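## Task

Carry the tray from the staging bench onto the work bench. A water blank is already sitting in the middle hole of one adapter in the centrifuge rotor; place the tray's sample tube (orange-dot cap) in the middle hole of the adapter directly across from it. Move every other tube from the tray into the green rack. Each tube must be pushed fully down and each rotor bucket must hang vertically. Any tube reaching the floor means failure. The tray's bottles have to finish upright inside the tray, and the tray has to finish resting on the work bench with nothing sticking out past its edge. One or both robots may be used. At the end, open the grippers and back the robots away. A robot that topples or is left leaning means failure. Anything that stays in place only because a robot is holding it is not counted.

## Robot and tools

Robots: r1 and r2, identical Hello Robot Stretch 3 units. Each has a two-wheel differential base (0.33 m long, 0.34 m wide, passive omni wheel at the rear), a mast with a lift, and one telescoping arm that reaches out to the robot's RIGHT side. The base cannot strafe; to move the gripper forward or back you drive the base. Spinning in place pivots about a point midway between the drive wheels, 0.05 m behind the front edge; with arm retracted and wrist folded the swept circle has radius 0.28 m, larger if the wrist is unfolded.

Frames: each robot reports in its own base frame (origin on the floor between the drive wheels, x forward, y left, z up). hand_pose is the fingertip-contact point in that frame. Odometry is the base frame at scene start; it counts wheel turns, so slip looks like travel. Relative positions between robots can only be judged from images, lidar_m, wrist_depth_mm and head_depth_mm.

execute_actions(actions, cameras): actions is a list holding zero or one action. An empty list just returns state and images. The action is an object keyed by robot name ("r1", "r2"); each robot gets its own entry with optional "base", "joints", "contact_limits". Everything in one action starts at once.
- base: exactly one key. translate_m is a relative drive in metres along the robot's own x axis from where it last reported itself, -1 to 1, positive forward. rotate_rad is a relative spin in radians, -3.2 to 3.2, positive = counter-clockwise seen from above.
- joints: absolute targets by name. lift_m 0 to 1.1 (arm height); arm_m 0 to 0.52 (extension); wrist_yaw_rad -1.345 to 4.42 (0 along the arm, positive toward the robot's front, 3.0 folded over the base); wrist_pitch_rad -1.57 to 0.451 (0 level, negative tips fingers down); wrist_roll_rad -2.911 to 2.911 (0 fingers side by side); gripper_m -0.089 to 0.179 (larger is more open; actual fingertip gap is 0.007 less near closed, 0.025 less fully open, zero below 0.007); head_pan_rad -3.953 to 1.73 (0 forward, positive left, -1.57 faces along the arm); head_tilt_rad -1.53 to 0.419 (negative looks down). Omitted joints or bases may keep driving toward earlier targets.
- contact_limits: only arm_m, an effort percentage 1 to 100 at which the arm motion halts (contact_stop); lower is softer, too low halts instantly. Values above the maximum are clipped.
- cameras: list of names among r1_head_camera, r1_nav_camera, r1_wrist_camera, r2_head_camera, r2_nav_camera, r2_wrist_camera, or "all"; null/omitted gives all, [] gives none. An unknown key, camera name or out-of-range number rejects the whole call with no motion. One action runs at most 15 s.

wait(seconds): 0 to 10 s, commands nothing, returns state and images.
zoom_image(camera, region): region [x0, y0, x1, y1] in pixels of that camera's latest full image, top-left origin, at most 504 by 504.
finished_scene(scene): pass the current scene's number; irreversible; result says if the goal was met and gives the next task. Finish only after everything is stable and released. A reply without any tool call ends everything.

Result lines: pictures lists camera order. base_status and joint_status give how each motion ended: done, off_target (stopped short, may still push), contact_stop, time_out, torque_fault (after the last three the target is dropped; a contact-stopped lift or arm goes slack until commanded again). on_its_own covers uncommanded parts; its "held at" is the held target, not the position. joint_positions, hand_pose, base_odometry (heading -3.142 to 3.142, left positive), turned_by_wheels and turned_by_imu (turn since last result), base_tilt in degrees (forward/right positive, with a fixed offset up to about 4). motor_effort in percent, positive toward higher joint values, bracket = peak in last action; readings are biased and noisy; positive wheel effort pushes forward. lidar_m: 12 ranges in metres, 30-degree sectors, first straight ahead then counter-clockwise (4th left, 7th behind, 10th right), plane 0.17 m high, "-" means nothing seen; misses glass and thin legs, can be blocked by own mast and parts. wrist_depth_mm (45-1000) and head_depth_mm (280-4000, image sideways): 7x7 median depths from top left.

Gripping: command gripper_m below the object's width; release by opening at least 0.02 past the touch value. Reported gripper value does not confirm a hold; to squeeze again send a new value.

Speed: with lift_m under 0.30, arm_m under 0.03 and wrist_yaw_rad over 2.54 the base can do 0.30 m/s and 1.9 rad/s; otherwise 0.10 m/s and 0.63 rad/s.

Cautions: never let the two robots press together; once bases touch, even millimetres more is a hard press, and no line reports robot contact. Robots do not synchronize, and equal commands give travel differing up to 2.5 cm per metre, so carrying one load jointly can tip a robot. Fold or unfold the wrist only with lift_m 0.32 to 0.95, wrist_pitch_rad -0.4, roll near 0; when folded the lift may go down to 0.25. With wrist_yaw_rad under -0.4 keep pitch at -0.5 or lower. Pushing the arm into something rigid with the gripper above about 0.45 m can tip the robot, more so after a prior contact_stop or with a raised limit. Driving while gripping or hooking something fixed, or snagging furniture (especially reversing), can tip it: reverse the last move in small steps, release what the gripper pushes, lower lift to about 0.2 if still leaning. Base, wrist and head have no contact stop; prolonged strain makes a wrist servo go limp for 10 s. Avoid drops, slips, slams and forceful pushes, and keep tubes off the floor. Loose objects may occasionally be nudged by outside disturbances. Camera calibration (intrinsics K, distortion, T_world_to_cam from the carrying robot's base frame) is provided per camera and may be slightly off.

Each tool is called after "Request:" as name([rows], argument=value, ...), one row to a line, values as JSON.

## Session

Request:
execute_actions(actions=[])

Scene clock: 0.00 s.
r1.base_odometry: x=+0.000 y=+0.000 heading=+0.000 (m, m, rad; r1's odometry frame)
r1.turned_by_wheels: +0.000 (rad since the last result)
r1.turned_by_imu: +0.000 (rad since the last result)
r1.base_tilt: forward=-0.7 right=-0.2 (deg)
r1.lidar_m: 1.30 2.73 2.60 1.40 2.52 1.27 1.28 4.26 1.65 1.11 1.02 1.04
r1.head_depth_mm: 1159 1148 1136 1130 1125 1112 1108 / 1284 1268 1260 1249 1240 1226 1220 / 1435 1426 1410 1407 1378 1366 1358 / 1642 1622 1602 1592 1574 1557 1542 / 1829 1877 1850 1843 1810 1789 1769 / 1916 2209 2185 2160 2118 2099 2027 / 1936 2609 2685 2644 2613 2538 2307
r1.base_status: not commanded
r1.joint_positions: lift_m=+0.572 arm_m=-0.001 wrist_yaw_rad=+3.135 wrist_pitch_rad=-0.323 wrist_roll_rad=+0.009 gripper_m=+0.037 head_pan_rad=+0.001 head_tilt_rad=-0.014
r1.joint_status: not commanded
r1.motor_effort: left_wheel=+0 right_wheel=+0 lift_m=+24 arm_m=+0 wrist_yaw_rad=+0 wrist_pitch_rad=+7 wrist_roll_rad=+1 gripper_m=+0 head_pan_rad=+0 head_tilt_rad=+1 (%)
r1.hand_pose: x=-0.0196 y=+0.0913 z=+0.6069 quat_wxyz=(+0.117, +0.701, +0.111, +0.695) (m; r1's base frame)
r1.wrist_depth_mm: - - - - - - - / - - - - - - - / - - - - - - - / - - - - - - - / - - - - - - - / 980 988 979 998 - 988 961 / 814 807 - 820 776 814 794
r2.base_odometry: x=+0.000 y=+0.000 heading=+0.000 (m, m, rad; r2's odometry frame)
r2.turned_by_wheels: +0.000 (rad since the last result)
r2.turned_by_imu: +0.000 (rad since the last result)
r2.base_tilt: forward=+0.8 right=-0.8 (deg)
r2.lidar_m: 2.41 1.90 1.28 1.19 1.21 1.54 3.36 1.37 1.17 2.40 1.77 1.27
r2.head_depth_mm: 1968 2550 - - 3085 2525 2279 / 1949 2517 - - 2835 2830 2337 / 1939 2669 - - - 3646 2410 / 1923 2819 - - - 3719 2426 / 1919 2797 - - - 3767 2451 / 1916 2772 - - - 3796 2477 / 1892 2744 - - - 3869 2491
r2.base_status: not commanded
r2.joint_positions: lift_m=+0.341 arm_m=-0.001 wrist_yaw_rad=+2.997 wrist_pitch_rad=-0.488 wrist_roll_rad=+0.019 gripper_m=+0.037 head_pan_rad=+0.000 head_tilt_rad=-0.001
r2.joint_status: not commanded
r2.motor_effort: left_wheel=-1 right_wheel=+0 lift_m=+35 arm_m=+1 wrist_yaw_rad=+0 wrist_pitch_rad=+6 wrist_roll_rad=+0 gripper_m=+0 head_pan_rad=+1 head_tilt_rad=+1 (%)
r2.hand_pose: x=+0.0098 y=+0.0687 z=+0.3386 quat_wxyz=(+0.222, +0.703, +0.119, +0.665) (m; r2's base frame)
r2.wrist_depth_mm: - - - - - - - / - - - - - - - / 954 975 945 943 918 930 941 / 787 766 738 754 737 778 744 / 658 640 - 635 656 634 624 / 561 551 - 566 - 537 544 / 487 - - - 480 472 477
pictures: r1_head_camera (sideways: a quarter turn clockwise sets it upright), r1_nav_camera (sideways: a quarter turn counterclockwise sets it upright), r1_wrist_camera, r2_head_camera (sideways: a quarter turn clockwise sets it upright), r2_nav_camera (sideways: a quarter turn counterclockwise sets it upright), r2_wrist_camera
camera_calibration (this result's frames):
r1_head_camera: T_world_to_cam=[[0.00196746, -0.0416451, -0.999131, 1.32564], [0.0247269, 0.998829, -0.0415838, 0.0553673], [0.999692, -0.0246236, 0.00299492, -0.0487287], [0, 0, 0, 1]] pos_world=[0.0447365, -0.00129598, 1.32693]
r1_nav_camera: T_world_to_cam=[[0.00902733, -0.0135224, 0.999868, -1.262], [0.0337063, -0.999336, -0.0138196, 0.0697909], [0.999391, 0.0338266, -0.00856555, -0.0342685], [0, 0, 0, 1]] pos_world=[0.0432877, 0.0538385, 1.26251]
r1_wrist_camera: T_world_to_cam=[[0.999561, -0.000466273, -0.0296306, 0.0433666], [-0.026589, -0.455603, -0.889786, 0.615717], [-0.0130849, 0.890183, -0.455415, 0.354086], [0, 0, 0, 1]] pos_world=[-0.0223431, -0.0346589, 0.710397]
r2_head_camera: T_world_to_cam=[[0.0297017, 0.0286686, -0.999148, 1.31408], [0.0214577, 0.99934, 0.029312, -0.0363516], [0.999328, -0.0223101, 0.0290669, -0.0911361], [0, 0, 0, 1]] pos_world=[0.0528246, -0.00337836, 1.31667]
r2_nav_camera: T_world_to_cam=[[-0.034775, 0.021401, 0.999166, -1.26191], [0.0318074, -0.999241, 0.0225096, 0.0219259], [0.998889, 0.0325637, 0.0340679, -0.0905775], [0, 0, 0, 1]] pos_world=[0.0458966, 0.0518649, 1.26345]
r2_wrist_camera: T_world_to_cam=[[0.990071, -0.139368, -0.018353, 0.00459421], [-0.0979114, -0.590027, -0.801425, 0.349327], [0.100864, 0.795264, -0.597814, 0.312825], [0, 0, 0, 1]] pos_world=[-0.00189833, -0.0420264, 0.467055]
Images, in order (width x height): r1_head_camera 896x504, r1_nav_camera 672x504, r1_wrist_camera 644x364, r2_head_camera 896x504, r2_nav_camera 672x504, r2_wrist_camera 644x364.

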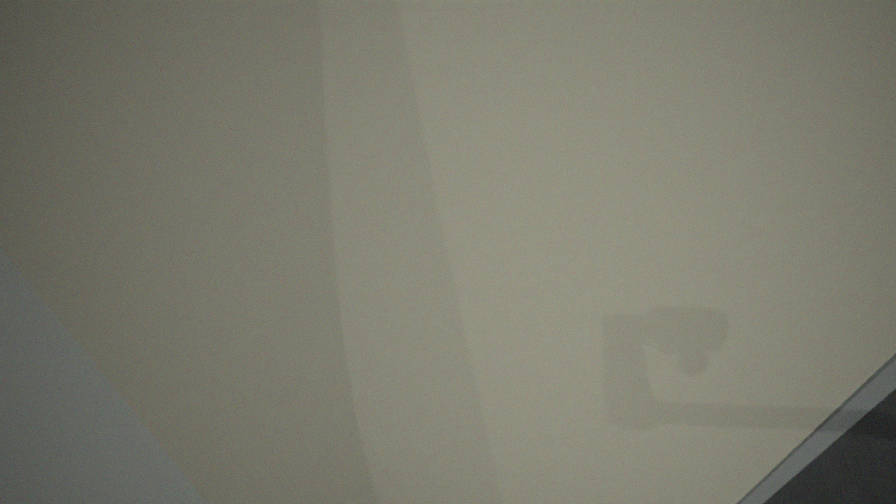

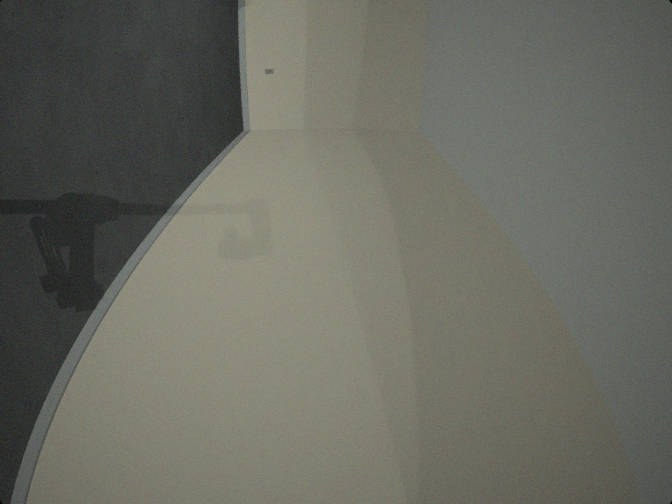

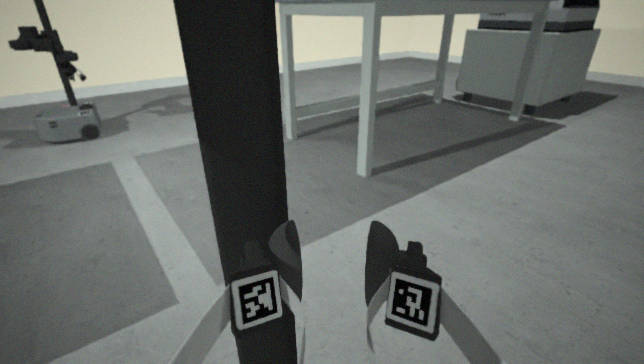

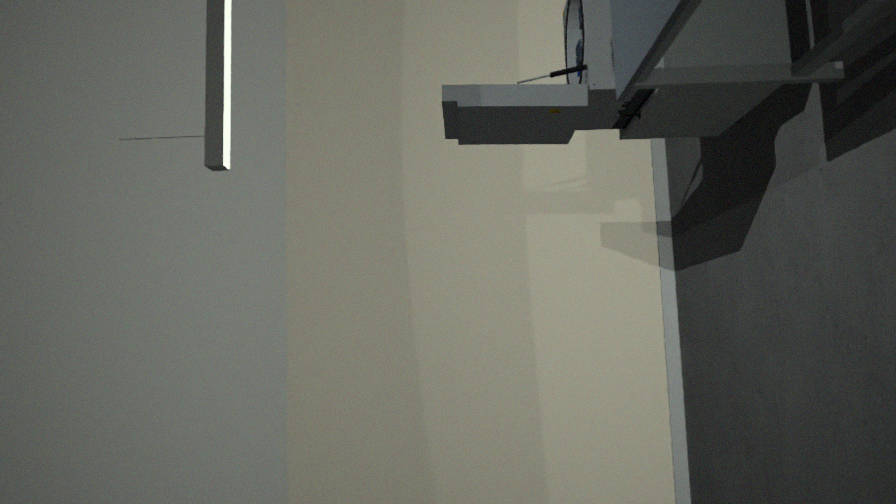

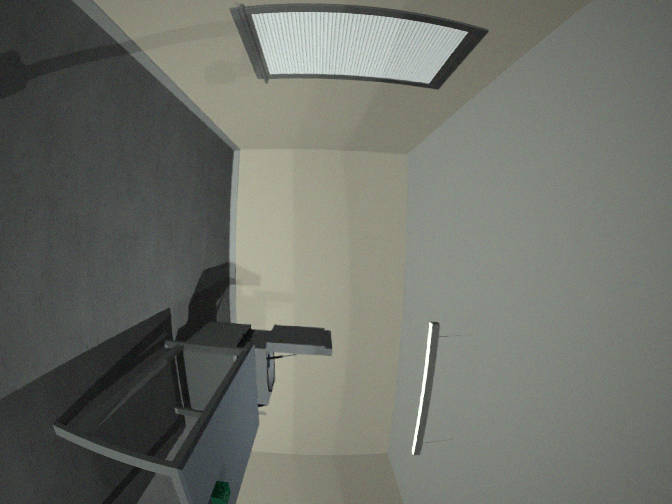

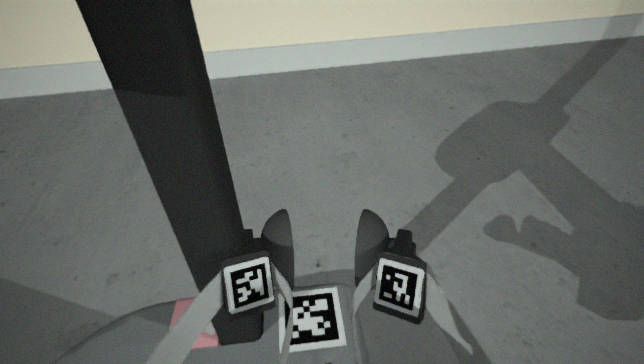

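Request:
execute_actions([
  {"r1":{"base":{"rotate_rad":-2.23},"joints":{"lift_m":0.28,"head_pan_rad":-0.6,"head_tilt_rad":-0.7}},"r2":{"base":{"rotate_rad":0.22},"joints":{"lift_m":0.28,"head_pan_rad":-2.3,"head_tilt_rad":-0.6}}},
], cameras=["r1_nav_camera","r2_nav_camera","r1_head_camera","r2_head_camera"])

Scene clock: 5.50 s.
r1.base_odometry: x=+0.000 y=+0.000 heading=-2.230 (m, m, rad; r1's odometry frame)
r1.turned_by_wheels: -2.230 (rad since the last result)
r1.turned_by_imu: -2.233 (rad since the last result)
r1.base_tilt: forward=-0.7 right=-0.3 (deg)
r1.lidar_m: 2.01 1.19 1.03 1.03 1.18 2.03 2.60 1.40 1.91 1.82 1.27 2.41
r1.head_depth_mm: - 1690 2694 2121 1705 1434 1223 / - 1998 2810 2115 1687 1416 1216 / - 3408 2654 2106 1695 1414 1207 / 3936 - 2763 2080 1681 1407 1209 / 3788 - 2710 2060 1661 1399 1202 / 3691 3928 2718 2049 1662 1387 1196 / 3548 3756 2698 2046 1646 1380 1193
r1.base_status: done
r1.joint_positions: lift_m=+0.280 arm_m=-0.001 wrist_yaw_rad=+3.135 wrist_pitch_rad=-0.324 wrist_roll_rad=+0.009 gripper_m=+0.037 head_pan_rad=-0.593 head_tilt_rad=-0.691
r1.joint_status: all done
r1.motor_effort: left_wheel=+2(6) right_wheel=-3(6) lift_m=+22(24) arm_m=-1(1) wrist_yaw_rad=+0(0) wrist_pitch_rad=+8(7) wrist_roll_rad=+1(1) gripper_m=+1(0) head_pan_rad=-5(51) head_tilt_rad=-3(28) (%)
r1.hand_pose: x=-0.0196 y=+0.0912 z=+0.3143 quat_wxyz=(+0.117, +0.701, +0.112, +0.695) (m; r1's base frame)
r1.wrist_depth_mm: - - - - 940 877 815 / - - - - - 907 892 / - - - - - 986 908 / 904 909 921 922 914 882 850 / 706 690 665 695 709 721 702 / 585 573 579 564 - 563 555 / 482 497 - 491 487 473 475
r2.base_odometry: x=+0.000 y=+0.000 heading=+0.220 (m, m, rad; r2's odometry frame)
r2.turned_by_wheels: +0.220 (rad since the last result)
r2.turned_by_imu: +0.221 (rad since the last result)
r2.base_tilt: forward=+0.6 right=-0.8 (deg)
r2.lidar_m: 3.24 1.52 1.21 1.19 1.28 1.93 2.36 1.17 1.70 2.54 1.27 1.39
r2.head_depth_mm: - 1714 1484 2319 1769 1478 1267 / - 1932 1402 2320 1708 1483 1266 / - - 1337 1383 1608 1498 1266 / 3735 - 1510 2325 1829 1495 1271 / 3498 3798 1718 2262 1829 1506 1278 / 3310 3534 3222 2357 1837 1507 1275 / 3120 3328 3261 2360 1847 1512 1281
r2.base_status: done
r2.joint_positions: lift_m=+0.281 arm_m=-0.001 wrist_yaw_rad=+2.997 wrist_pitch_rad=-0.489 wrist_roll_rad=+0.019 gripper_m=+0.037 head_pan_rad=-2.293 head_tilt_rad=-0.593
r2.joint_status: all done
r2.motor_effort: left_wheel=-4(10) right_wheel=+2(12) lift_m=+21(32) arm_m=+1(1) wrist_yaw_rad=-1(0) wrist_pitch_rad=+6(6) wrist_roll_rad=+0(0) gripper_m=+0(1) head_pan_rad=-4(51) head_tilt_rad=-2(24) (%)
r2.hand_pose: x=+0.0098 y=+0.0686 z=+0.2775 quat_wxyz=(+0.222, +0.703, +0.119, +0.665) (m; r2's base frame)
r2.wrist_depth_mm: - - - - - - - / - - - - - - - / 829 831 834 831 801 808 809 / 666 673 660 661 663 651 634 / 559 569 - 573 553 543 550 / 494 - - - - 474 470 / - - - - 415 412 412
pictures: r1_head_camera (sideways: a quarter turn clockwise sets it upright), r1_nav_camera (sideways: a quarter turn counterclockwise sets it upright), r2_head_camera (sideways: a quarter turn clockwise sets it upright), r2_nav_camera (sideways: a quarter turn counterclockwise sets it upright)
camera_calibration (this result's frames):
r1_head_camera: T_world_to_cam=[[-0.541222, 0.314496, -0.779853, 1.04266], [0.553204, 0.83163, -0.0485495, 0.0611708], [0.633281, -0.457694, -0.624077, 0.7696], [0, 0, 0, 1]] pos_world=[0.0430988, -0.0265436, 1.29638]
r1_nav_camera: T_world_to_cam=[[0.517838, -0.365277, 0.773574, -0.969684], [-0.544547, -0.838148, -0.0312428, 0.0959808], [0.659782, -0.405069, -0.632936, 0.78037], [0, 0, 0, 1]] pos_world=[0.0395315, 0.0423468, 1.24704]
r2_head_camera: T_world_to_cam=[[0.374, 0.381359, -0.845393, 1.11107], [0.727137, -0.686387, 0.0120528, -0.0181704], [-0.57567, -0.619224, -0.534009, 0.651333], [0, 0, 0, 1]] pos_world=[-0.0273764, -0.0328689, 1.28733]
r2_nav_camera: T_world_to_cam=[[-0.33366, -0.411315, 0.848228, -1.06285], [-0.775409, 0.631458, 0.00118474, 0.0546219], [-0.536107, -0.657329, -0.52963, 0.652461], [0, 0, 0, 1]] pos_world=[0.0375134, -0.0427758, 1.24704]
Images, in order (width x height): r1_head_camera 896x504, r1_nav_camera 672x504, r2_head_camera 896x504, r2_nav_camera 672x504.

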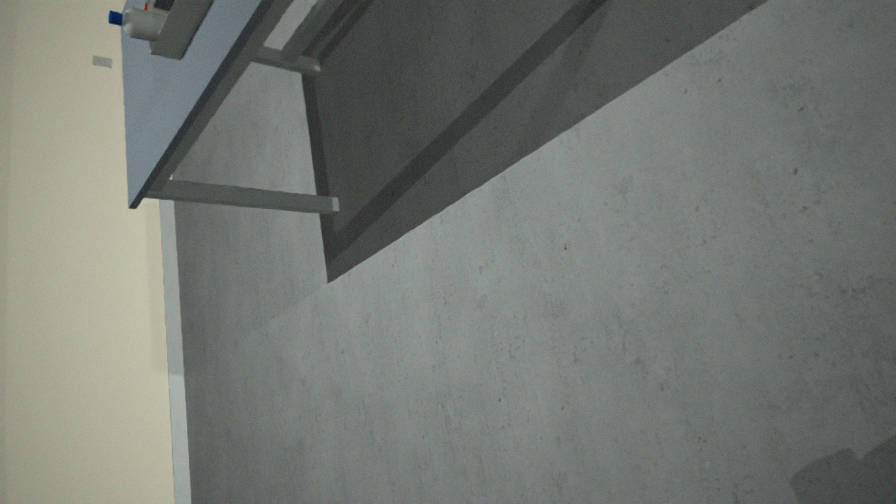

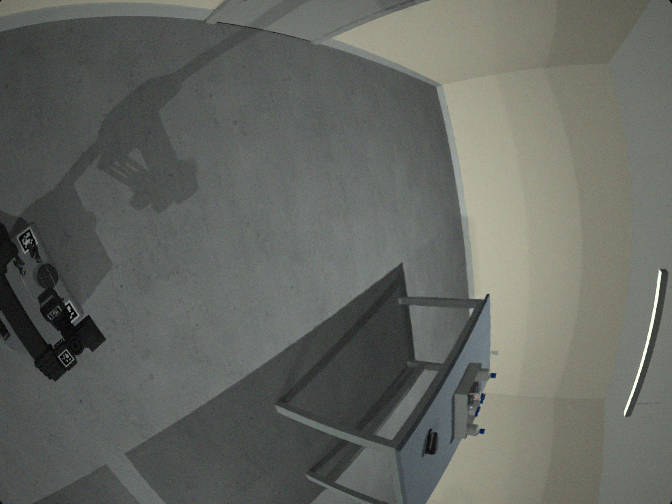

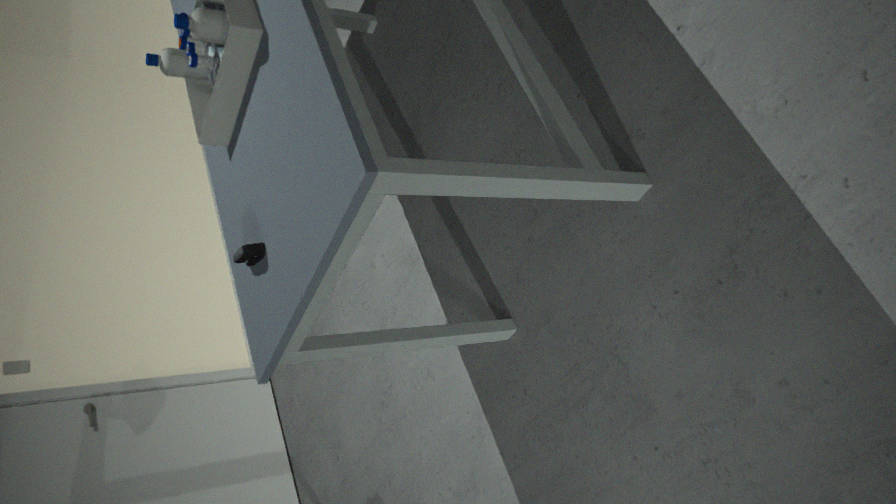

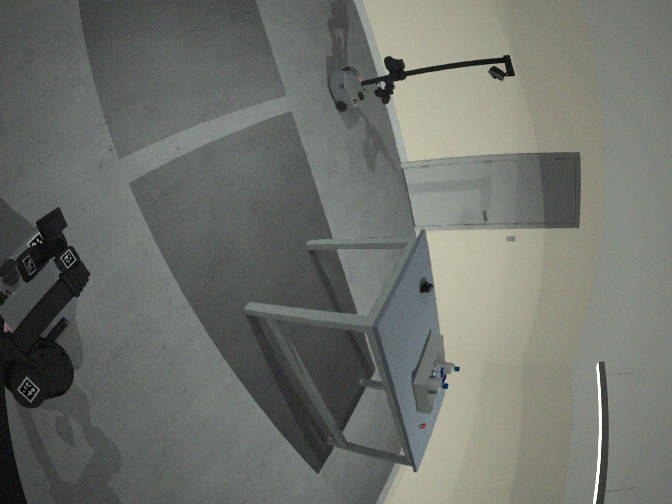

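Request:
execute_actions([
  {"r1":{"base":{"rotate_rad":-0.666}},"r2":{"base":{"rotate_rad":0.196}}},
], cameras=[])

Request:
execute_actions([
  {"r1":{"base":{"translate_m":0.77}},"r2":{"base":{"translate_m":-0.75}}},
], cameras=[])

Request:
execute_actions([
  {"r1":{"base":{"translate_m":0.77}},"r2":{"base":{"translate_m":-0.74}}},
], cameras=[])

Request:
execute_actions([
  {"r1":{"base":{"rotate_rad":0.411},"joints":{"head_pan_rad":-1.57}},"r2":{"base":{"rotate_rad":-0.33},"joints":{"head_pan_rad":-1.57,"head_tilt_rad":-0.7}}},
], cameras=["r1_nav_camera","r2_nav_camera","r1_head_camera","r2_head_camera"])

Scene clock: 11.67 s.
r1.base_odometry: x=+0.000 y=+0.000 heading=-2.896 (m, m, rad; r1's odometry frame)
r1.turned_by_wheels: -0.666 (rad since the last result)
r1.turned_by_imu: -0.666 (rad since the last result)
r1.base_tilt: forward=-0.7 right=-0.3 (deg)
r1.lidar_m: 2.42 2.84 1.32 1.04 1.03 1.10 1.65 2.76 1.40 1.91 2.52 1.27
r1.head_depth_mm: 3267 3507 2832 2142 1713 1431 1226 / 3386 3635 2826 2119 1699 1415 1217 / 3608 3445 2559 2102 1679 1413 1213 / 3778 1675 2671 2088 1670 1401 1206 / - 1652 1398 1922 1671 1392 1201 / - 1616 2443 2045 1660 1384 1197 / - 1598 2577 2019 1642 1382 1187
r1.base_status: done
r1.joint_positions: lift_m=+0.280 arm_m=-0.001 wrist_yaw_rad=+3.135 wrist_pitch_rad=-0.324 wrist_roll_rad=+0.009 gripper_m=+0.037 head_pan_rad=-0.593 head_tilt_rad=-0.692
r1.joint_status: not commanded
r1.motor_effort: left_wheel=+1(7) right_wheel=-2(6) lift_m=+22(22) arm_m=-1(0) wrist_yaw_rad=+0(1) wrist_pitch_rad=+8(7) wrist_roll_rad=+0(0) gripper_m=+0(1) head_pan_rad=-4(5) head_tilt_rad=-3(3) (%)
r1.hand_pose: x=-0.0196 y=+0.0912 z=+0.3143 quat_wxyz=(+0.117, +0.701, +0.112, +0.695) (m; r1's base frame)
r1.wrist_depth_mm: 765 867 - - - - - / 816 907 - - - - - / 899 936 - - - - - / 867 933 913 886 912 888 884 / 700 703 693 713 725 686 694 / 565 564 576 570 - 563 560 / 484 490 - 494 476 480 479
r2.base_odometry: x=+0.000 y=+0.000 heading=+0.416 (m, m, rad; r2's odometry frame)
r2.turned_by_wheels: +0.196 (rad since the last result)
r2.turned_by_imu: +0.197 (rad since the last result)
r2.base_tilt: forward=+0.7 right=-0.9 (deg)
r2.lidar_m: 2.20 1.34 1.19 1.19 1.42 2.62 1.60 1.17 2.52 1.77 1.27 1.89
r2.head_depth_mm: 3792 - 1324 1323 1658 1485 1263 / 3658 - 1409 2319 1768 1490 1261 / 3473 3759 1733 2223 1830 1496 1267 / 3347 3646 3045 2234 1831 1502 1270 / 3182 3431 3198 2337 1832 1504 1274 / 3072 3327 3227 2353 1830 1503 1269 / 2953 3202 3253 2369 1853 1512 1277
r2.base_status: done
r2.joint_positions: lift_m=+0.281 arm_m=-0.001 wrist_yaw_rad=+2.997 wrist_pitch_rad=-0.489 wrist_roll_rad=+0.019 gripper_m=+0.037 head_pan_rad=-2.293 head_tilt_rad=-0.593
r2.joint_status: not commanded
r2.motor_effort: left_wheel=-4(11) right_wheel=+3(9) lift_m=+21(21) arm_m=+1(1) wrist_yaw_rad=+1(0) wrist_pitch_rad=+6(6) wrist_roll_rad=+0(0) gripper_m=+1(0) head_pan_rad=-4(4) head_tilt_rad=-2(3) (%)
r2.hand_pose: x=+0.0098 y=+0.0686 z=+0.2775 quat_wxyz=(+0.222, +0.703, +0.119, +0.665) (m; r2's base frame)
r2.wrist_depth_mm: - - - - - - - / - - - - - - 994 / 830 824 836 816 802 805 798 / 680 662 665 654 672 648 649 / 565 555 - 563 567 540 550 / 492 - - - - 468 465 / - - - - 423 419 414
pictures: none
No camera images: the call's "cameras" was empty. Leave "cameras" out to get every camera's image.

Scene clock: 15.93 s.
r1.base_odometry: x=-0.747 y=-0.187 heading=-2.896 (m, m, rad; r1's odometry frame)
r1.turned_by_wheels: +0.000 (rad since the last result)
r1.turned_by_imu: +0.005 (rad since the last result)
r1.base_tilt: forward=-0.7 right=-0.3 (deg)
r1.lidar_m: 1.64 3.56 1.66 1.32 1.33 1.43 2.16 3.16 1.81 3.47 0.70 1.46
r1.head_depth_mm: 2957 3217 1166 876 926 1399 1223 / 3141 3392 1152 882 1700 1378 1214 / 3290 3548 1143 928 1696 1407 1207 / 3495 1457 1133 996 1684 1397 1204 / 3672 1449 1104 1928 1664 1395 1203 / 3928 1352 1112 2044 1656 1389 1195 / - 1589 1175 2035 1653 1376 1196
r1.base_status: done
r1.joint_positions: lift_m=+0.280 arm_m=-0.001 wrist_yaw_rad=+3.135 wrist_pitch_rad=-0.324 wrist_roll_rad=+0.009 gripper_m=+0.037 head_pan_rad=-0.593 head_tilt_rad=-0.692
r1.joint_status: not commanded
r1.motor_effort: left_wheel=+2(6) right_wheel=-1(5) lift_m=+22(22) arm_m=-1(1) wrist_yaw_rad=+0(1) wrist_pitch_rad=+7(7) wrist_roll_rad=+1(1) gripper_m=+1(1) head_pan_rad=-4(5) head_tilt_rad=-3(3) (%)
r1.hand_pose: x=-0.0196 y=+0.0912 z=+0.3143 quat_wxyz=(+0.117, +0.701, +0.112, +0.695) (m; r1's base frame)
r1.wrist_depth_mm: - - - - - - - / - - - - - - - / - - - - - - - / 888 912 944 890 920 890 885 / 690 702 703 700 714 689 694 / 586 575 567 576 - 562 568 / 483 501 - 492 479 482 480
r2.base_odometry: x=-0.686 y=-0.303 heading=+0.416 (m, m, rad; r2's odometry frame)
r2.turned_by_wheels: +0.000 (rad since the last result)
r2.turned_by_imu: -0.001 (rad since the last result)
r2.base_tilt: forward=+0.7 right=-0.9 (deg)
r2.lidar_m: 2.63 1.60 1.42 1.42 1.70 3.13 1.17 0.71 0.63 3.39 2.09 1.78
r2.head_depth_mm: 3582 - 1088 997 1796 1415 1264 / 3406 3720 1174 964 1748 1494 1269 / 3284 3572 1267 966 1715 1495 1243 / 3148 3408 1347 968 873 1501 1193 / 2973 3273 1348 972 823 1506 1194 / 2876 3083 1355 975 785 934 1221 / 2779 2980 3115 978 1686 1502 1281
r2.base_status: done
r2.joint_positions: lift_m=+0.280 arm_m=-0.001 wrist_yaw_rad=+2.997 wrist_pitch_rad=-0.489 wrist_roll_rad=+0.019 gripper_m=+0.037 head_pan_rad=-2.293 head_tilt_rad=-0.593
r2.joint_status: not commanded
r2.motor_effort: left_wheel=-4(13) right_wheel=+3(7) lift_m=+22(22) arm_m=+1(1) wrist_yaw_rad=+0(0) wrist_pitch_rad=+6(6) wrist_roll_rad=+0(0) gripper_m=-1(1) head_pan_rad=-4(4) head_tilt_rad=-2(3) (%)
r2.hand_pose: x=+0.0098 y=+0.0686 z=+0.2775 quat_wxyz=(+0.222, +0.703, +0.119, +0.665) (m; r2's base frame)
r2.wrist_depth_mm: - - - - - - - / - - - - - - - / 840 818 812 796 831 784 784 / 675 678 663 656 659 651 646 / 564 559 - 571 573 541 547 / 505 - - - - 469 470 / - - - - 416 415 412
pictures: none
No camera images: the call's "cameras" was empty. Leave "cameras" out to get every camera's image.

Scene clock: 20.20 s.
r1.base_odometry: x=-1.494 y=-0.375 heading=-2.896 (m, m, rad; r1's odometry frame)
r1.turned_by_wheels: +0.000 (rad since the last result)
r1.turned_by_imu: +0.005 (rad since the last result)
r1.base_tilt: forward=-0.7 right=-0.3 (deg)
r1.lidar_m: 0.87 2.86 2.09 1.64 1.63 1.76 2.67 2.41 0.72 1.05 1.04 1.13
r1.head_depth_mm: 2713 2951 2867 802 664 583 1173 / 2833 3092 1158 682 682 594 1221 / 2982 3284 1142 860 692 621 1211 / 3170 3477 1127 855 687 1345 1210 / 3432 3656 1121 849 701 1390 1201 / 3561 3695 1108 840 740 1391 1195 / 3230 3431 2667 834 1563 1348 1194
r1.base_status: done
r1.joint_positions: lift_m=+0.280 arm_m=-0.001 wrist_yaw_rad=+3.135 wrist_pitch_rad=-0.325 wrist_roll_rad=+0.009 gripper_m=+0.037 head_pan_rad=-0.593 head_tilt_rad=-0.692
r1.joint_status: not commanded
r1.motor_effort: left_wheel=+2(6) right_wheel=-1(4) lift_m=+23(22) arm_m=-1(0) wrist_yaw_rad=+0(0) wrist_pitch_rad=+8(8) wrist_roll_rad=+0(0) gripper_m=-1(1) head_pan_rad=-5(5) head_tilt_rad=-3(3) (%)
r1.hand_pose: x=-0.0196 y=+0.0912 z=+0.3143 quat_wxyz=(+0.117, +0.701, +0.112, +0.695) (m; r1's base frame)
r1.wrist_depth_mm: - - - - - - - / - - - - - - - / - - - - - - - / 904 914 914 898 891 891 884 / 714 699 684 698 734 690 679 / 571 569 568 580 - 572 567 / 480 497 - 499 484 477 479
r2.base_odometry: x=-1.363 y=-0.602 heading=+0.416 (m, m, rad; r2's odometry frame)
r2.turned_by_wheels: +0.000 (rad since the last result)
r2.turned_by_imu: -0.001 (rad since the last result)
r2.base_tilt: forward=+0.7 right=-0.9 (deg)
r2.lidar_m: 3.05 1.85 1.65 1.65 1.96 2.90 0.75 0.46 0.40 0.40 0.48 2.41
r2.head_depth_mm: 3383 3670 3168 958 750 1412 1210 / 3183 3481 1328 957 754 1387 1264 / 3058 3355 3207 966 754 653 1271 / 2938 3211 3199 966 733 622 1273 / 2811 3066 3205 872 713 622 1223 / 2721 2920 3071 817 694 624 565 / 2600 2782 2958 942 659 625 552
r2.base_status: done
r2.joint_positions: lift_m=+0.280 arm_m=-0.001 wrist_yaw_rad=+2.997 wrist_pitch_rad=-0.489 wrist_roll_rad=+0.019 gripper_m=+0.037 head_pan_rad=-2.293 head_tilt_rad=-0.593
r2.joint_status: not commanded
r2.motor_effort: left_wheel=-4(13) right_wheel=+2(6) lift_m=+21(22) arm_m=+1(1) wrist_yaw_rad=+0(0) wrist_pitch_rad=+6(6) wrist_roll_rad=+0(0) gripper_m=+1(0) head_pan_rad=-4(4) head_tilt_rad=-2(3) (%)
r2.hand_pose: x=+0.0098 y=+0.0686 z=+0.2774 quat_wxyz=(+0.222, +0.703, +0.119, +0.665) (m; r2's base frame)
r2.wrist_depth_mm: - - - - - - - / - - - - - - - / 837 804 820 809 802 790 818 / 674 652 657 656 657 644 644 / 554 570 - 578 567 540 547 / 500 - - - - 475 463 / - - - - 413 412 417
pictures: none
No camera images: the call's "cameras" was empty. Leave "cameras" out to get every camera's image.

Scene clock: 21.63 s.
r1.base_odometry: x=-1.494 y=-0.375 heading=-2.485 (m, m, rad; r1's odometry frame)
r1.turned_by_wheels: +0.411 (rad since the last result)
r1.turned_by_imu: +0.411 (rad since the last result)
r1.base_tilt: forward=-0.7 right=-0.3 (deg)
r1.lidar_m: 2.86 2.31 1.69 1.62 1.67 2.34 2.42 0.73 1.08 1.04 1.08 0.87
r1.head_depth_mm: 2689 3001 1166 874 701 613 1219 / 2705 2989 1152 869 695 611 1213 / 2677 2988 1148 858 691 608 1209 / 2661 2961 923 824 686 618 1205 / 2701 2977 1013 817 684 616 1200 / 2660 2975 1011 692 678 610 1199 / 2677 3009 1094 682 677 608 1198
r1.base_status: done
r1.joint_positions: lift_m=+0.280 arm_m=-0.001 wrist_yaw_rad=+3.135 wrist_pitch_rad=-0.325 wrist_roll_rad=+0.009 gripper_m=+0.037 head_pan_rad=-1.563 head_tilt_rad=-0.692
r1.joint_status: all done
r1.motor_effort: left_wheel=-1(6) right_wheel=+1(5) lift_m=+23(22) arm_m=-2(1) wrist_yaw_rad=+0(0) wrist_pitch_rad=+8(8) wrist_roll_rad=+1(0) gripper_m=+1(2) head_pan_rad=-4(56) head_tilt_rad=-3(3) (%)
r1.hand_pose: x=-0.0196 y=+0.0912 z=+0.3143 quat_wxyz=(+0.117, +0.701, +0.112, +0.695) (m; r1's base frame)
r1.wrist_depth_mm: - - - - - - - / - - - - - - - / - - - - - - - / 919 913 895 931 901 894 887 / 688 711 690 694 713 699 691 / 573 567 557 571 - 564 559 / 485 500 - 511 472 483 484
r2.base_odometry: x=-1.363 y=-0.602 heading=+0.086 (m, m, rad; r2's odometry frame)
r2.turned_by_wheels: -0.330 (rad since the last result)
r2.turned_by_imu: -0.331 (rad since the last result)
r2.base_tilt: forward=+0.7 right=-0.9 (deg)
r2.lidar_m: 2.41 2.39 1.71 1.64 1.70 2.28 2.89 0.59 0.42 0.40 0.41 0.56
r2.head_depth_mm: 2721 2998 1072 804 679 613 1200 / 2707 2991 913 814 678 616 1205 / 2703 2989 984 811 681 616 1205 / 2671 2939 997 681 682 602 1207 / 2611 2885 1048 758 684 603 1215 / 2630 2914 1088 844 685 605 1214 / 2625 2929 1095 845 687 606 1211
r2.base_status: done
r2.joint_positions: lift_m=+0.280 arm_m=-0.001 wrist_yaw_rad=+2.997 wrist_pitch_rad=-0.489 wrist_roll_rad=+0.019 gripper_m=+0.037 head_pan_rad=-1.577 head_tilt_rad=-0.692
r2.joint_status: all done
r2.motor_effort: left_wheel=+1(9) right_wheel=-3(9) lift_m=+22(22) arm_m=+1(1) wrist_yaw_rad=+0(1) wrist_pitch_rad=+6(6) wrist_roll_rad=+0(0) gripper_m=+0(1) head_pan_rad=+5(50) head_tilt_rad=-3(10) (%)
r2.hand_pose: x=+0.0098 y=+0.0686 z=+0.2774 quat_wxyz=(+0.222, +0.703, +0.119, +0.665) (m; r2's base frame)
r2.wrist_depth_mm: - - - - - - - / - - - - - - - / 835 842 826 813 810 805 786 / 650 658 665 660 651 648 637 / 569 557 - 569 568 545 541 / 494 - - - - 462 477 / - - - - 419 414 414
pictures: r1_head_camera (sideways: a quarter turn clockwise sets it upright), r1_nav_camera (sideways: a quarter turn counterclockwise sets it upright), r2_head_camera (sideways: a quarter turn clockwise sets it upright), r2_nav_camera (sideways: a quarter turn counterclockwise sets it upright)
camera_calibration (this result's frames):
r1_head_camera: T_world_to_cam=[[-0.0466515, 0.624856, -0.779345, 1.03898], [0.998723, 0.0140174, -0.0485446, 0.0584467], [-0.019409, -0.780614, -0.624712, 0.774408], [0, 0, 0, 1]] pos_world=[0.00512848, -0.0455206, 1.29634]
r1_nav_camera: T_world_to_cam=[[-0.00845372, -0.634279, 0.773058, -0.965801], [-0.999204, -0.0247779, -0.0312565, 0.098772], [0.03898, -0.772707, -0.633564, 0.784975], [0, 0, 0, 1]] pos_world=[0.0599304, -0.00358377, 1.24704]
r2_head_camera: T_world_to_cam=[[0.032586, 0.613799, -0.78879, 1.03936], [0.999081, -0.0420007, 0.00859047, -0.0153203], [-0.0278569, -0.788344, -0.614603, 0.752843], [0, 0, 0, 1]] pos_world=[0.00240947, -0.0451026, 1.28267]
r2_nav_camera: T_world_to_cam=[[0.0175099, -0.610242, 0.792022, -0.991712], [-0.999482, -0.0320722, -0.00261478, 0.0609353], [0.0269975, -0.791566, -0.610487, 0.75422], [0, 0, 0, 1]] pos_world=[0.0579064, -0.00621421, 1.24606]
Images, in order (width x height): r1_head_camera 896x504, r1_nav_camera 672x504, r2_head_camera 896x504, r2_nav_camera 672x504.

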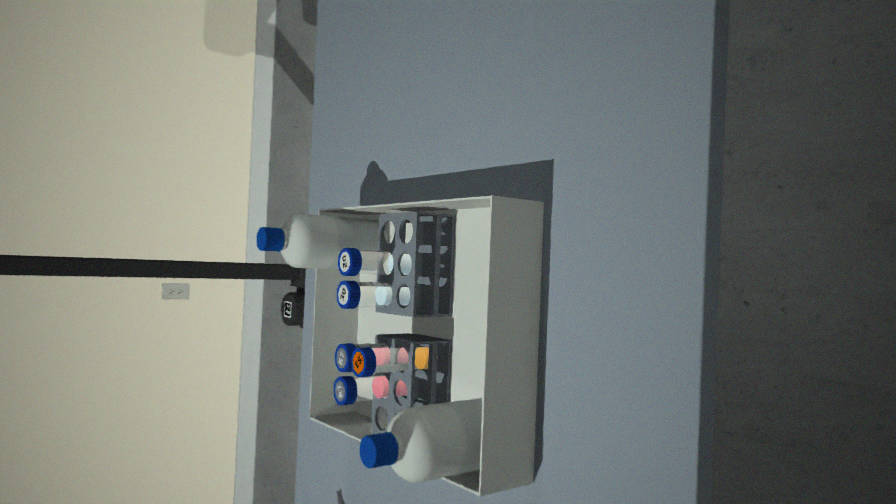

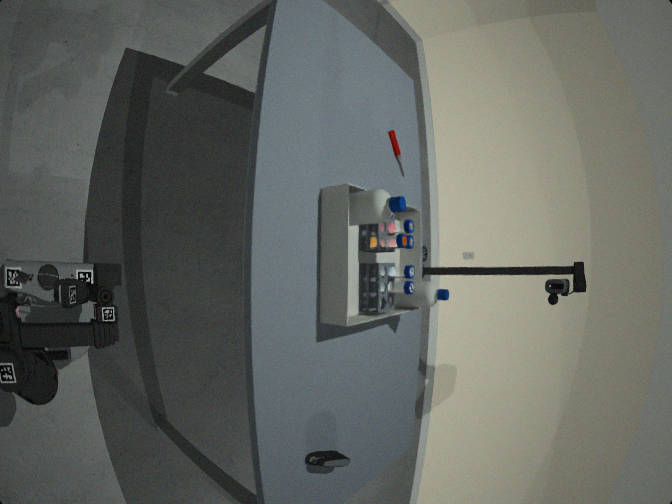

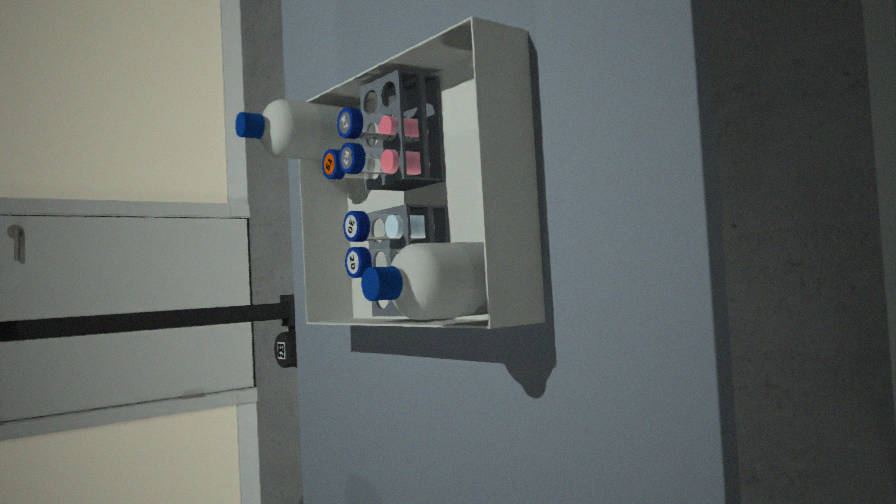

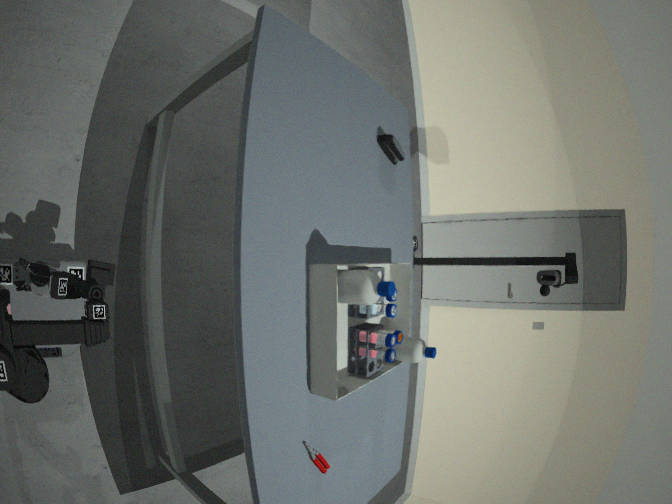

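Request:
execute_actions([
  {"r1":{"base":{"rotate_rad":-0.015},"joints":{"lift_m":0.93,"wrist_pitch_rad":-0.4}},"r2":{"base":{"rotate_rad":0.03},"joints":{"lift_m":0.93,"wrist_pitch_rad":-0.4}}},
], cameras=[])

Request:
execute_actions([
  {"r1":{"base":{"translate_m":0.11},"joints":{"wrist_yaw_rad":0}},"r2":{"base":{"translate_m":-0.055},"joints":{"wrist_yaw_rad":0}}},
], cameras=[])

Request:
execute_actions([
  {"r1":{"joints":{"lift_m":1.05,"wrist_pitch_rad":-1.57,"wrist_roll_rad":1.57,"gripper_m":0.07}},"r2":{"joints":{"lift_m":1.05,"wrist_pitch_rad":-1.57,"wrist_roll_rad":1.57,"gripper_m":0.07}}},
], cameras=[])

Request:
execute_actions([
  {"r1":{"joints":{"arm_m":0.42,"lift_m":1.0}},"r2":{"joints":{"arm_m":0.42,"lift_m":1.0}}},
], cameras=["r1_wrist_camera","r2_wrist_camera","r1_head_camera","r2_head_camera"])

Scene clock: 33.50 s.
r1.base_odometry: x=-1.494 y=-0.375 heading=-2.500 (m, m, rad; r1's odometry frame)
r1.turned_by_wheels: -0.015 (rad since the last result)
r1.turned_by_imu: -0.015 (rad since the last result)
r1.base_tilt: forward=-0.8 right=-0.3 (deg)
r1.lidar_m: 2.86 2.34 1.70 1.62 1.68 2.31 2.41 0.72 1.08 1.04 1.08 0.87
r1.head_depth_mm: 2689 2998 1164 874 743 - - / 2679 2965 1150 870 716 - - / 2682 2996 1140 860 692 - - / 1206 2935 932 819 686 - - / 2683 3019 1014 815 683 - - / 2695 3012 985 801 678 - - / 2667 2990 1094 672 674 608 1191
r1.base_status: done
r1.joint_positions: lift_m=+0.930 arm_m=-0.001 wrist_yaw_rad=+3.135 wrist_pitch_rad=-0.413 wrist_roll_rad=+0.009 gripper_m=+0.037 head_pan_rad=-1.563 head_tilt_rad=-0.692
r1.joint_status: all done
r1.motor_effort: left_wheel=+0(3) right_wheel=+1(2) lift_m=+26(28) arm_m=-1(1) wrist_yaw_rad=-1(0) wrist_pitch_rad=+7(7) wrist_roll_rad=+1(1) gripper_m=+0(1) head_pan_rad=-5(5) head_tilt_rad=-4(3) (%)
r1.hand_pose: x=-0.0197 y=+0.0810 z=+0.9436 quat_wxyz=(+0.148, +0.695, +0.142, +0.689) (m; r1's base frame)
r1.wrist_depth_mm: - - - - - - - / - - - - - - - / - - - - - - - / - - - - - - - / - - - - - - - / - - - - - - - / - - - - - - -
r2.base_odometry: x=-1.363 y=-0.602 heading=+0.116 (m, m, rad; r2's odometry frame)
r2.turned_by_wheels: +0.030 (rad since the last result)
r2.turned_by_imu: +0.030 (rad since the last result)
r2.base_tilt: forward=+0.7 right=-1.0 (deg)
r2.lidar_m: 2.40 2.32 1.70 1.65 1.72 2.37 2.90 0.57 0.42 0.40 0.42 0.58
r2.head_depth_mm: 2687 2981 1071 782 - - 1160 / 2693 2983 897 814 698 - 1184 / 2665 2986 985 807 699 - - / 2558 2934 999 673 683 - - / 2560 2882 1087 812 691 - - / 2640 2954 1088 841 685 605 1157 / 2658 2927 1092 845 687 605 1209
r2.base_status: done
r2.joint_positions: lift_m=+0.930 arm_m=-0.001 wrist_yaw_rad=+2.997 wrist_pitch_rad=-0.421 wrist_roll_rad=+0.019 gripper_m=+0.037 head_pan_rad=-1.577 head_tilt_rad=-0.692
r2.joint_status: all done
r2.motor_effort: left_wheel=-2(6) right_wheel=+0(4) lift_m=+45(47) arm_m=+1(1) wrist_yaw_rad=+1(0) wrist_pitch_rad=+9(10) wrist_roll_rad=+0(0) gripper_m=+0(0) head_pan_rad=+6(5) head_tilt_rad=-3(4) (%)
r2.hand_pose: x=+0.0111 y=+0.0777 z=+0.9415 quat_wxyz=(+0.199, +0.706, +0.096, +0.672) (m; r2's base frame)
r2.wrist_depth_mm: - - - - - - - / - - - - - - - / - - - - - - - / - - - - - - - / - - - - - - - / - - - - - - - / - - - - - - -
pictures: none
No camera images: the call's "cameras" was empty. Leave "cameras" out to get every camera's image.

Scene clock: 36.07 s.
r1.base_odometry: x=-1.582 y=-0.441 heading=-2.500 (m, m, rad; r1's odometry frame)
r1.turned_by_wheels: +0.000 (rad since the last result)
r1.turned_by_imu: +0.001 (rad since the last result)
r1.base_tilt: forward=-0.8 right=-0.3 (deg)
r1.lidar_m: 2.75 2.34 1.71 1.62 1.68 2.31 2.52 0.82 1.08 1.04 1.08 0.77
r1.head_depth_mm: 2677 2950 1163 873 741 - - / 2703 3005 1153 833 709 - - / 2680 3003 921 846 704 - - / 1130 2817 994 831 - - - / 2684 3001 1015 686 684 614 1197 / 2702 2977 1102 814 679 612 1192 / 2702 3022 1094 836 677 607 1189
r1.base_status: done
r1.joint_positions: lift_m=+0.930 arm_m=-0.001 wrist_yaw_rad=+0.002 wrist_pitch_rad=-0.413 wrist_roll_rad=+0.009 gripper_m=+0.037 head_pan_rad=-1.563 head_tilt_rad=-0.692
r1.joint_status: all done
r1.motor_effort: left_wheel=-2(2) right_wheel=+0(4) lift_m=+27(26) arm_m=-1(1) wrist_yaw_rad=-2(1) wrist_pitch_rad=+7(7) wrist_roll_rad=+0(0) gripper_m=+1(1) head_pan_rad=-5(5) head_tilt_rad=-3(3) (%)
r1.hand_pose: x=-0.0211 y=-0.3690 z=+0.9436 quat_wxyz=(+0.689, +0.145, -0.695, -0.145) (m; r1's base frame)
r1.wrist_depth_mm: - - - - - - - / - - - - - - - / 742 742 377 558 635 695 719 / 551 543 387 527 524 545 553 / 446 439 397 390 389 435 448 / 376 373 376 376 - 371 367 / 325 323 314 321 312 321 322
r2.base_odometry: x=-1.418 y=-0.608 heading=+0.116 (m, m, rad; r2's odometry frame)
r2.turned_by_wheels: +0.000 (rad since the last result)
r2.turned_by_imu: +0.000 (rad since the last result)
r2.base_tilt: forward=+0.7 right=-0.8 (deg)
r2.lidar_m: 2.47 2.32 1.70 1.65 1.71 2.36 2.84 0.57 0.42 0.40 0.42 0.57
r2.head_depth_mm: 2704 3013 1073 831 - - - / 2681 2995 993 806 698 - - / 2699 2968 913 806 - - - / 1108 2851 995 806 - - 1213 / 2664 2926 1006 662 685 605 1214 / 2645 2945 1093 842 687 604 1217 / 2664 2944 1097 846 686 605 1215
r2.base_status: done
r2.joint_positions: lift_m=+0.930 arm_m=-0.001 wrist_yaw_rad=+0.002 wrist_pitch_rad=-0.421 wrist_roll_rad=+0.019 gripper_m=+0.037 head_pan_rad=-1.577 head_tilt_rad=-0.692
r2.joint_status: all done
r2.motor_effort: left_wheel=-2(8) right_wheel=+1(4) lift_m=+45(45) arm_m=+1(1) wrist_yaw_rad=+0(2) wrist_pitch_rad=+9(9) wrist_roll_rad=+0(0) gripper_m=+1(0) head_pan_rad=+5(5) head_tilt_rad=-3(3) (%)
r2.hand_pose: x=-0.0212 y=-0.3680 z=+0.9415 quat_wxyz=(+0.685, +0.147, -0.698, -0.149) (m; r2's base frame)
r2.wrist_depth_mm: - - - - - - - / - - - 716 619 - - / 702 685 620 536 543 668 654 / 542 540 453 394 523 502 518 / 447 445 422 406 404 413 428 / 374 371 - 369 - 363 362 / 321 321 321 319 317 318 314
pictures: none
No camera images: the call's "cameras" was empty. Leave "cameras" out to get every camera's image.

Scene clock: 38.00 s.
r1.base_odometry: x=-1.582 y=-0.441 heading=-2.500 (m, m, rad; r1's odometry frame)
r1.turned_by_wheels: +0.000 (rad since the last result)
r1.turned_by_imu: +0.000 (rad since the last result)
r1.base_tilt: forward=-0.7 right=-0.3 (deg)
r1.lidar_m: 2.75 2.34 1.70 1.62 1.67 2.31 2.52 0.82 1.08 1.04 1.08 0.77
r1.head_depth_mm: 2690 2919 - - - - - / 2690 2939 - - - - - / 2681 2949 - - - - - / 1399 2865 996 824 694 - - / 2690 2970 1012 687 682 599 - / 2671 2999 1111 810 678 611 1193 / 2677 3007 1098 835 676 607 1191
r1.base_status: not commanded
r1.joint_positions: lift_m=+1.050 arm_m=-0.001 wrist_yaw_rad=+0.001 wrist_pitch_rad=-1.557 wrist_roll_rad=+1.562 gripper_m=+0.070 head_pan_rad=-1.563 head_tilt_rad=-0.692
r1.joint_status: all done
joint sent to its limit — the command would take r1.wrist_pitch_rad past its lower limit, so that joint was sent only as far as its limit.
r1.motor_effort: left_wheel=-1(0) right_wheel=+0(0) lift_m=+26(26) arm_m=-1(1) wrist_yaw_rad=-1(1) wrist_pitch_rad=-4(7) wrist_roll_rad=+4(5) gripper_m=+0(80) head_pan_rad=-5(4) head_tilt_rad=-3(3) (%)
r1.hand_pose: x=-0.0216 y=-0.1231 z=+0.9320 quat_wxyz=(+0.004, +0.003, -0.712, -0.703) (m; r1's base frame)
r1.wrist_depth_mm: 310 - - - - - - / 315 - - - - - - / 324 - - - - - - / 327 - - - - - - / 341 - - - - - - / 344 - - - - - - / 353 - - - - - -
r2.base_odometry: x=-1.418 y=-0.608 heading=+0.116 (m, m, rad; r2's odometry frame)
r2.turned_by_wheels: +0.000 (rad since the last result)
r2.turned_by_imu: +0.000 (rad since the last result)
r2.base_tilt: forward=+0.7 right=-0.8 (deg)
r2.lidar_m: 2.46 2.32 1.71 1.65 1.72 2.36 2.84 0.57 0.42 0.40 0.42 0.57
r2.head_depth_mm: 2703 - - - - - 1162 / 2703 - - - - - - / 2684 - - - - - - / 1311 2818 - 796 682 - - / 2650 2935 1003 664 684 604 - / 2632 2945 1090 842 686 606 1211 / 2646 2911 1097 844 685 606 1215
r2.base_status: not commanded
r2.joint_positions: lift_m=+1.049 arm_m=-0.001 wrist_yaw_rad=+0.001 wrist_pitch_rad=-1.544 wrist_roll_rad=+1.562 gripper_m=+0.070 head_pan_rad=-1.577 head_tilt_rad=-0.692
r2.joint_status: all done
joint sent to its limit — the command would take r2.wrist_pitch_rad past its lower limit, so that joint was sent only as far as its limit.
r2.motor_effort: left_wheel=-2(2) right_wheel=+1(1) lift_m=+45(47) arm_m=+1(1) wrist_yaw_rad=-1(0) wrist_pitch_rad=-3(8) wrist_roll_rad=+5(9) gripper_m=+1(94) head_pan_rad=+5(4) head_tilt_rad=-3(3) (%)
r2.hand_pose: x=-0.0216 y=-0.1265 z=+0.9314 quat_wxyz=(+0.004, +0.003, -0.716, -0.698) (m; r2's base frame)
r2.wrist_depth_mm: 321 - - - - - - / 330 - - - - - - / 334 - - - - - - / 346 - - - - - - / 358 - - - - - - / 364 - - - - - - / 378 - - - - - -
pictures: none
No camera images: the call's "cameras" was empty. Leave "cameras" out to get every camera's image.

Scene clock: 42.30 s.
r1.base_odometry: x=-1.582 y=-0.441 heading=-2.500 (m, m, rad; r1's odometry frame)
r1.turned_by_wheels: +0.000 (rad since the last result)
r1.turned_by_imu: +0.000 (rad since the last result)
r1.base_tilt: forward=-0.7 right=-0.3 (deg)
r1.lidar_m: 2.75 2.34 1.70 1.62 1.68 2.31 2.52 0.82 1.08 1.04 1.08 0.77
r1.head_depth_mm: 2651 - 1109 872 699 613 1230 / 2631 3037 1132 836 696 609 1220 / 2569 - 931 846 691 606 1210 / 727 1558 - 831 687 618 1202 / 2687 2979 1011 686 683 616 1202 / 2686 2957 1104 811 680 611 1192 / 2683 3005 1095 834 674 607 1192
r1.base_status: not commanded
r1.joint_positions: lift_m=+1.000 arm_m=+0.420 wrist_yaw_rad=+0.000 wrist_pitch_rad=-1.558 wrist_roll_rad=+1.564 gripper_m=+0.070 head_pan_rad=-1.563 head_tilt_rad=-0.692
r1.joint_status: all done
r1.motor_effort: left_wheel=+0(0) right_wheel=-1(0) lift_m=+22(25) arm_m=+5(6) wrist_yaw_rad=+0(1) wrist_pitch_rad=-4(4) wrist_roll_rad=+3(4) gripper_m=+1(1) head_pan_rad=-5(4) head_tilt_rad=-3(3) (%)
r1.hand_pose: x=-0.0215 y=-0.5434 z=+0.8823 quat_wxyz=(+0.003, +0.002, -0.711, -0.703) (m; r1's base frame)
r1.wrist_depth_mm: 229 258 255 255 256 255 935 / 208 261 260 261 264 261 944 / 211 266 268 265 265 266 969 / 239 269 271 271 271 267 - / 260 280 278 278 278 274 - / 227 284 284 285 285 284 - / 231 287 219 290 291 295 -
r2.base_odometry: x=-1.418 y=-0.608 heading=+0.116 (m, m, rad; r2's odometry frame)
r2.turned_by_wheels: +0.000 (rad since the last result)
r2.turned_by_imu: +0.000 (rad since the last result)
r2.base_tilt: forward=+0.7 right=-0.7 (deg)
r2.lidar_m: 2.46 2.32 1.70 1.65 1.71 2.36 2.84 0.57 0.42 0.40 0.42 0.57
r2.head_depth_mm: 2634 - 1074 830 677 612 1200 / - 3049 1010 809 679 614 1204 / - 3046 907 805 681 614 1209 / 731 - 964 790 682 602 1211 / 2654 2940 998 664 683 604 1210 / 2637 2924 1092 840 685 604 1211 / 2615 2931 1093 845 687 606 1214
r2.base_status: not commanded
r2.joint_positions: lift_m=+1.000 arm_m=+0.420 wrist_yaw_rad=+0.000 wrist_pitch_rad=-1.545 wrist_roll_rad=+1.564 gripper_m=+0.070 head_pan_rad=-1.577 head_tilt_rad=-0.692
r2.joint_status: all done
r2.motor_effort: left_wheel=-2(3) right_wheel=+1(1) lift_m=+22(43) arm_m=+4(5) wrist_yaw_rad=+0(1) wrist_pitch_rad=-3(3) wrist_roll_rad=+4(5) gripper_m=+0(1) head_pan_rad=+5(4) head_tilt_rad=-3(3) (%)
r2.hand_pose: x=-0.0215 y=-0.5469 z=+0.8824 quat_wxyz=(+0.003, +0.002, -0.716, -0.698) (m; r2's base frame)
r2.wrist_depth_mm: 208 260 263 262 261 261 - / 214 270 270 269 269 268 987 / 219 278 275 278 276 274 - / 227 282 286 284 282 281 - / 230 289 290 293 290 285 - / 240 297 - 297 300 299 - / 258 245 161 306 308 308 -
pictures: r1_head_camera (sideways: a quarter turn clockwise sets it upright), r1_wrist_camera, r2_head_camera (sideways: a quarter turn clockwise sets it upright), r2_wrist_camera
camera_calibration (this result's frames):
r1_head_camera: T_world_to_cam=[[-0.0463971, 0.624884, -0.779338, 1.03897], [0.998728, 0.0136112, -0.0485446, 0.0584466], [-0.0197269, -0.780599, -0.62472, 0.77442], [0, 0, 0, 1]] pos_world=[0.00510994, -0.0455201, 1.29634]
r1_wrist_camera: T_world_to_cam=[[0.0111364, 0.999556, -0.0276546, 0.573494], [0.988957, -0.00692238, 0.148044, -0.078439], [0.147787, -0.0289978, -0.988594, 1.01894], [0, 0, 0, 1]] pos_world=[-0.0793995, -0.544235, 1.03479]
r2_head_camera: T_world_to_cam=[[0.03244, 0.613843, -0.788762, 1.03933], [0.999091, -0.0417631, 0.00858885, -0.0153183], [-0.0276689, -0.788323, -0.614639, 0.752888], [0, 0, 0, 1]] pos_world=[0.00242021, -0.0451026, 1.28267]
r2_wrist_camera: T_world_to_cam=[[-0.0108747, 0.999197, -0.0385696, 0.578805], [0.988539, 0.0165509, 0.150055, -0.0656549], [0.150572, -0.0364958, -0.987925, 1.02108], [0, 0, 0, 1]] pos_world=[-0.0825495, -0.539988, 1.04093]
Images, in order (width x height): r1_head_camera 896x504, r1_wrist_camera 644x364, r2_head_camera 896x504, r2_wrist_camera 644x364.

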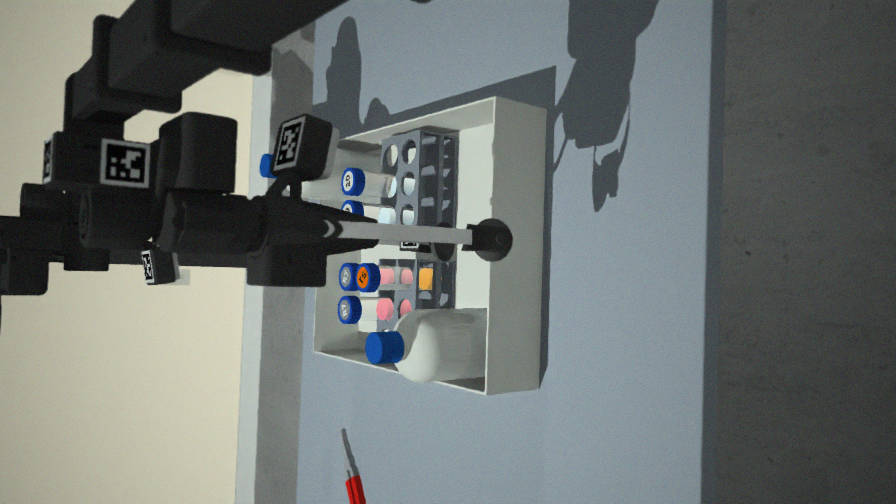

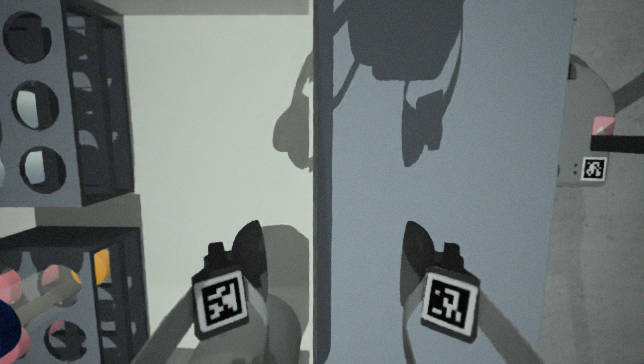

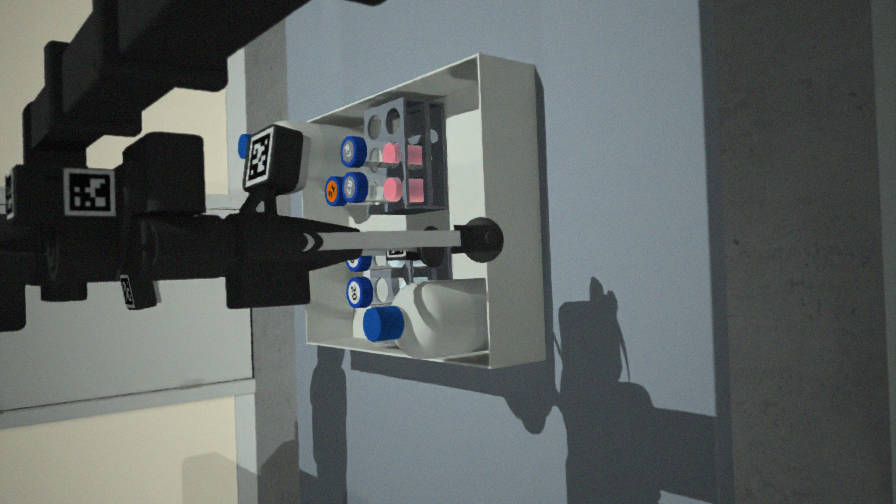

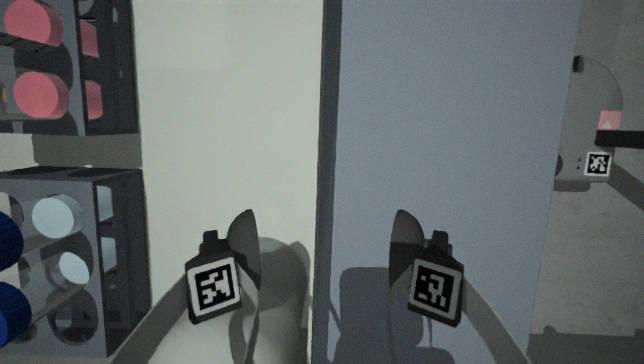

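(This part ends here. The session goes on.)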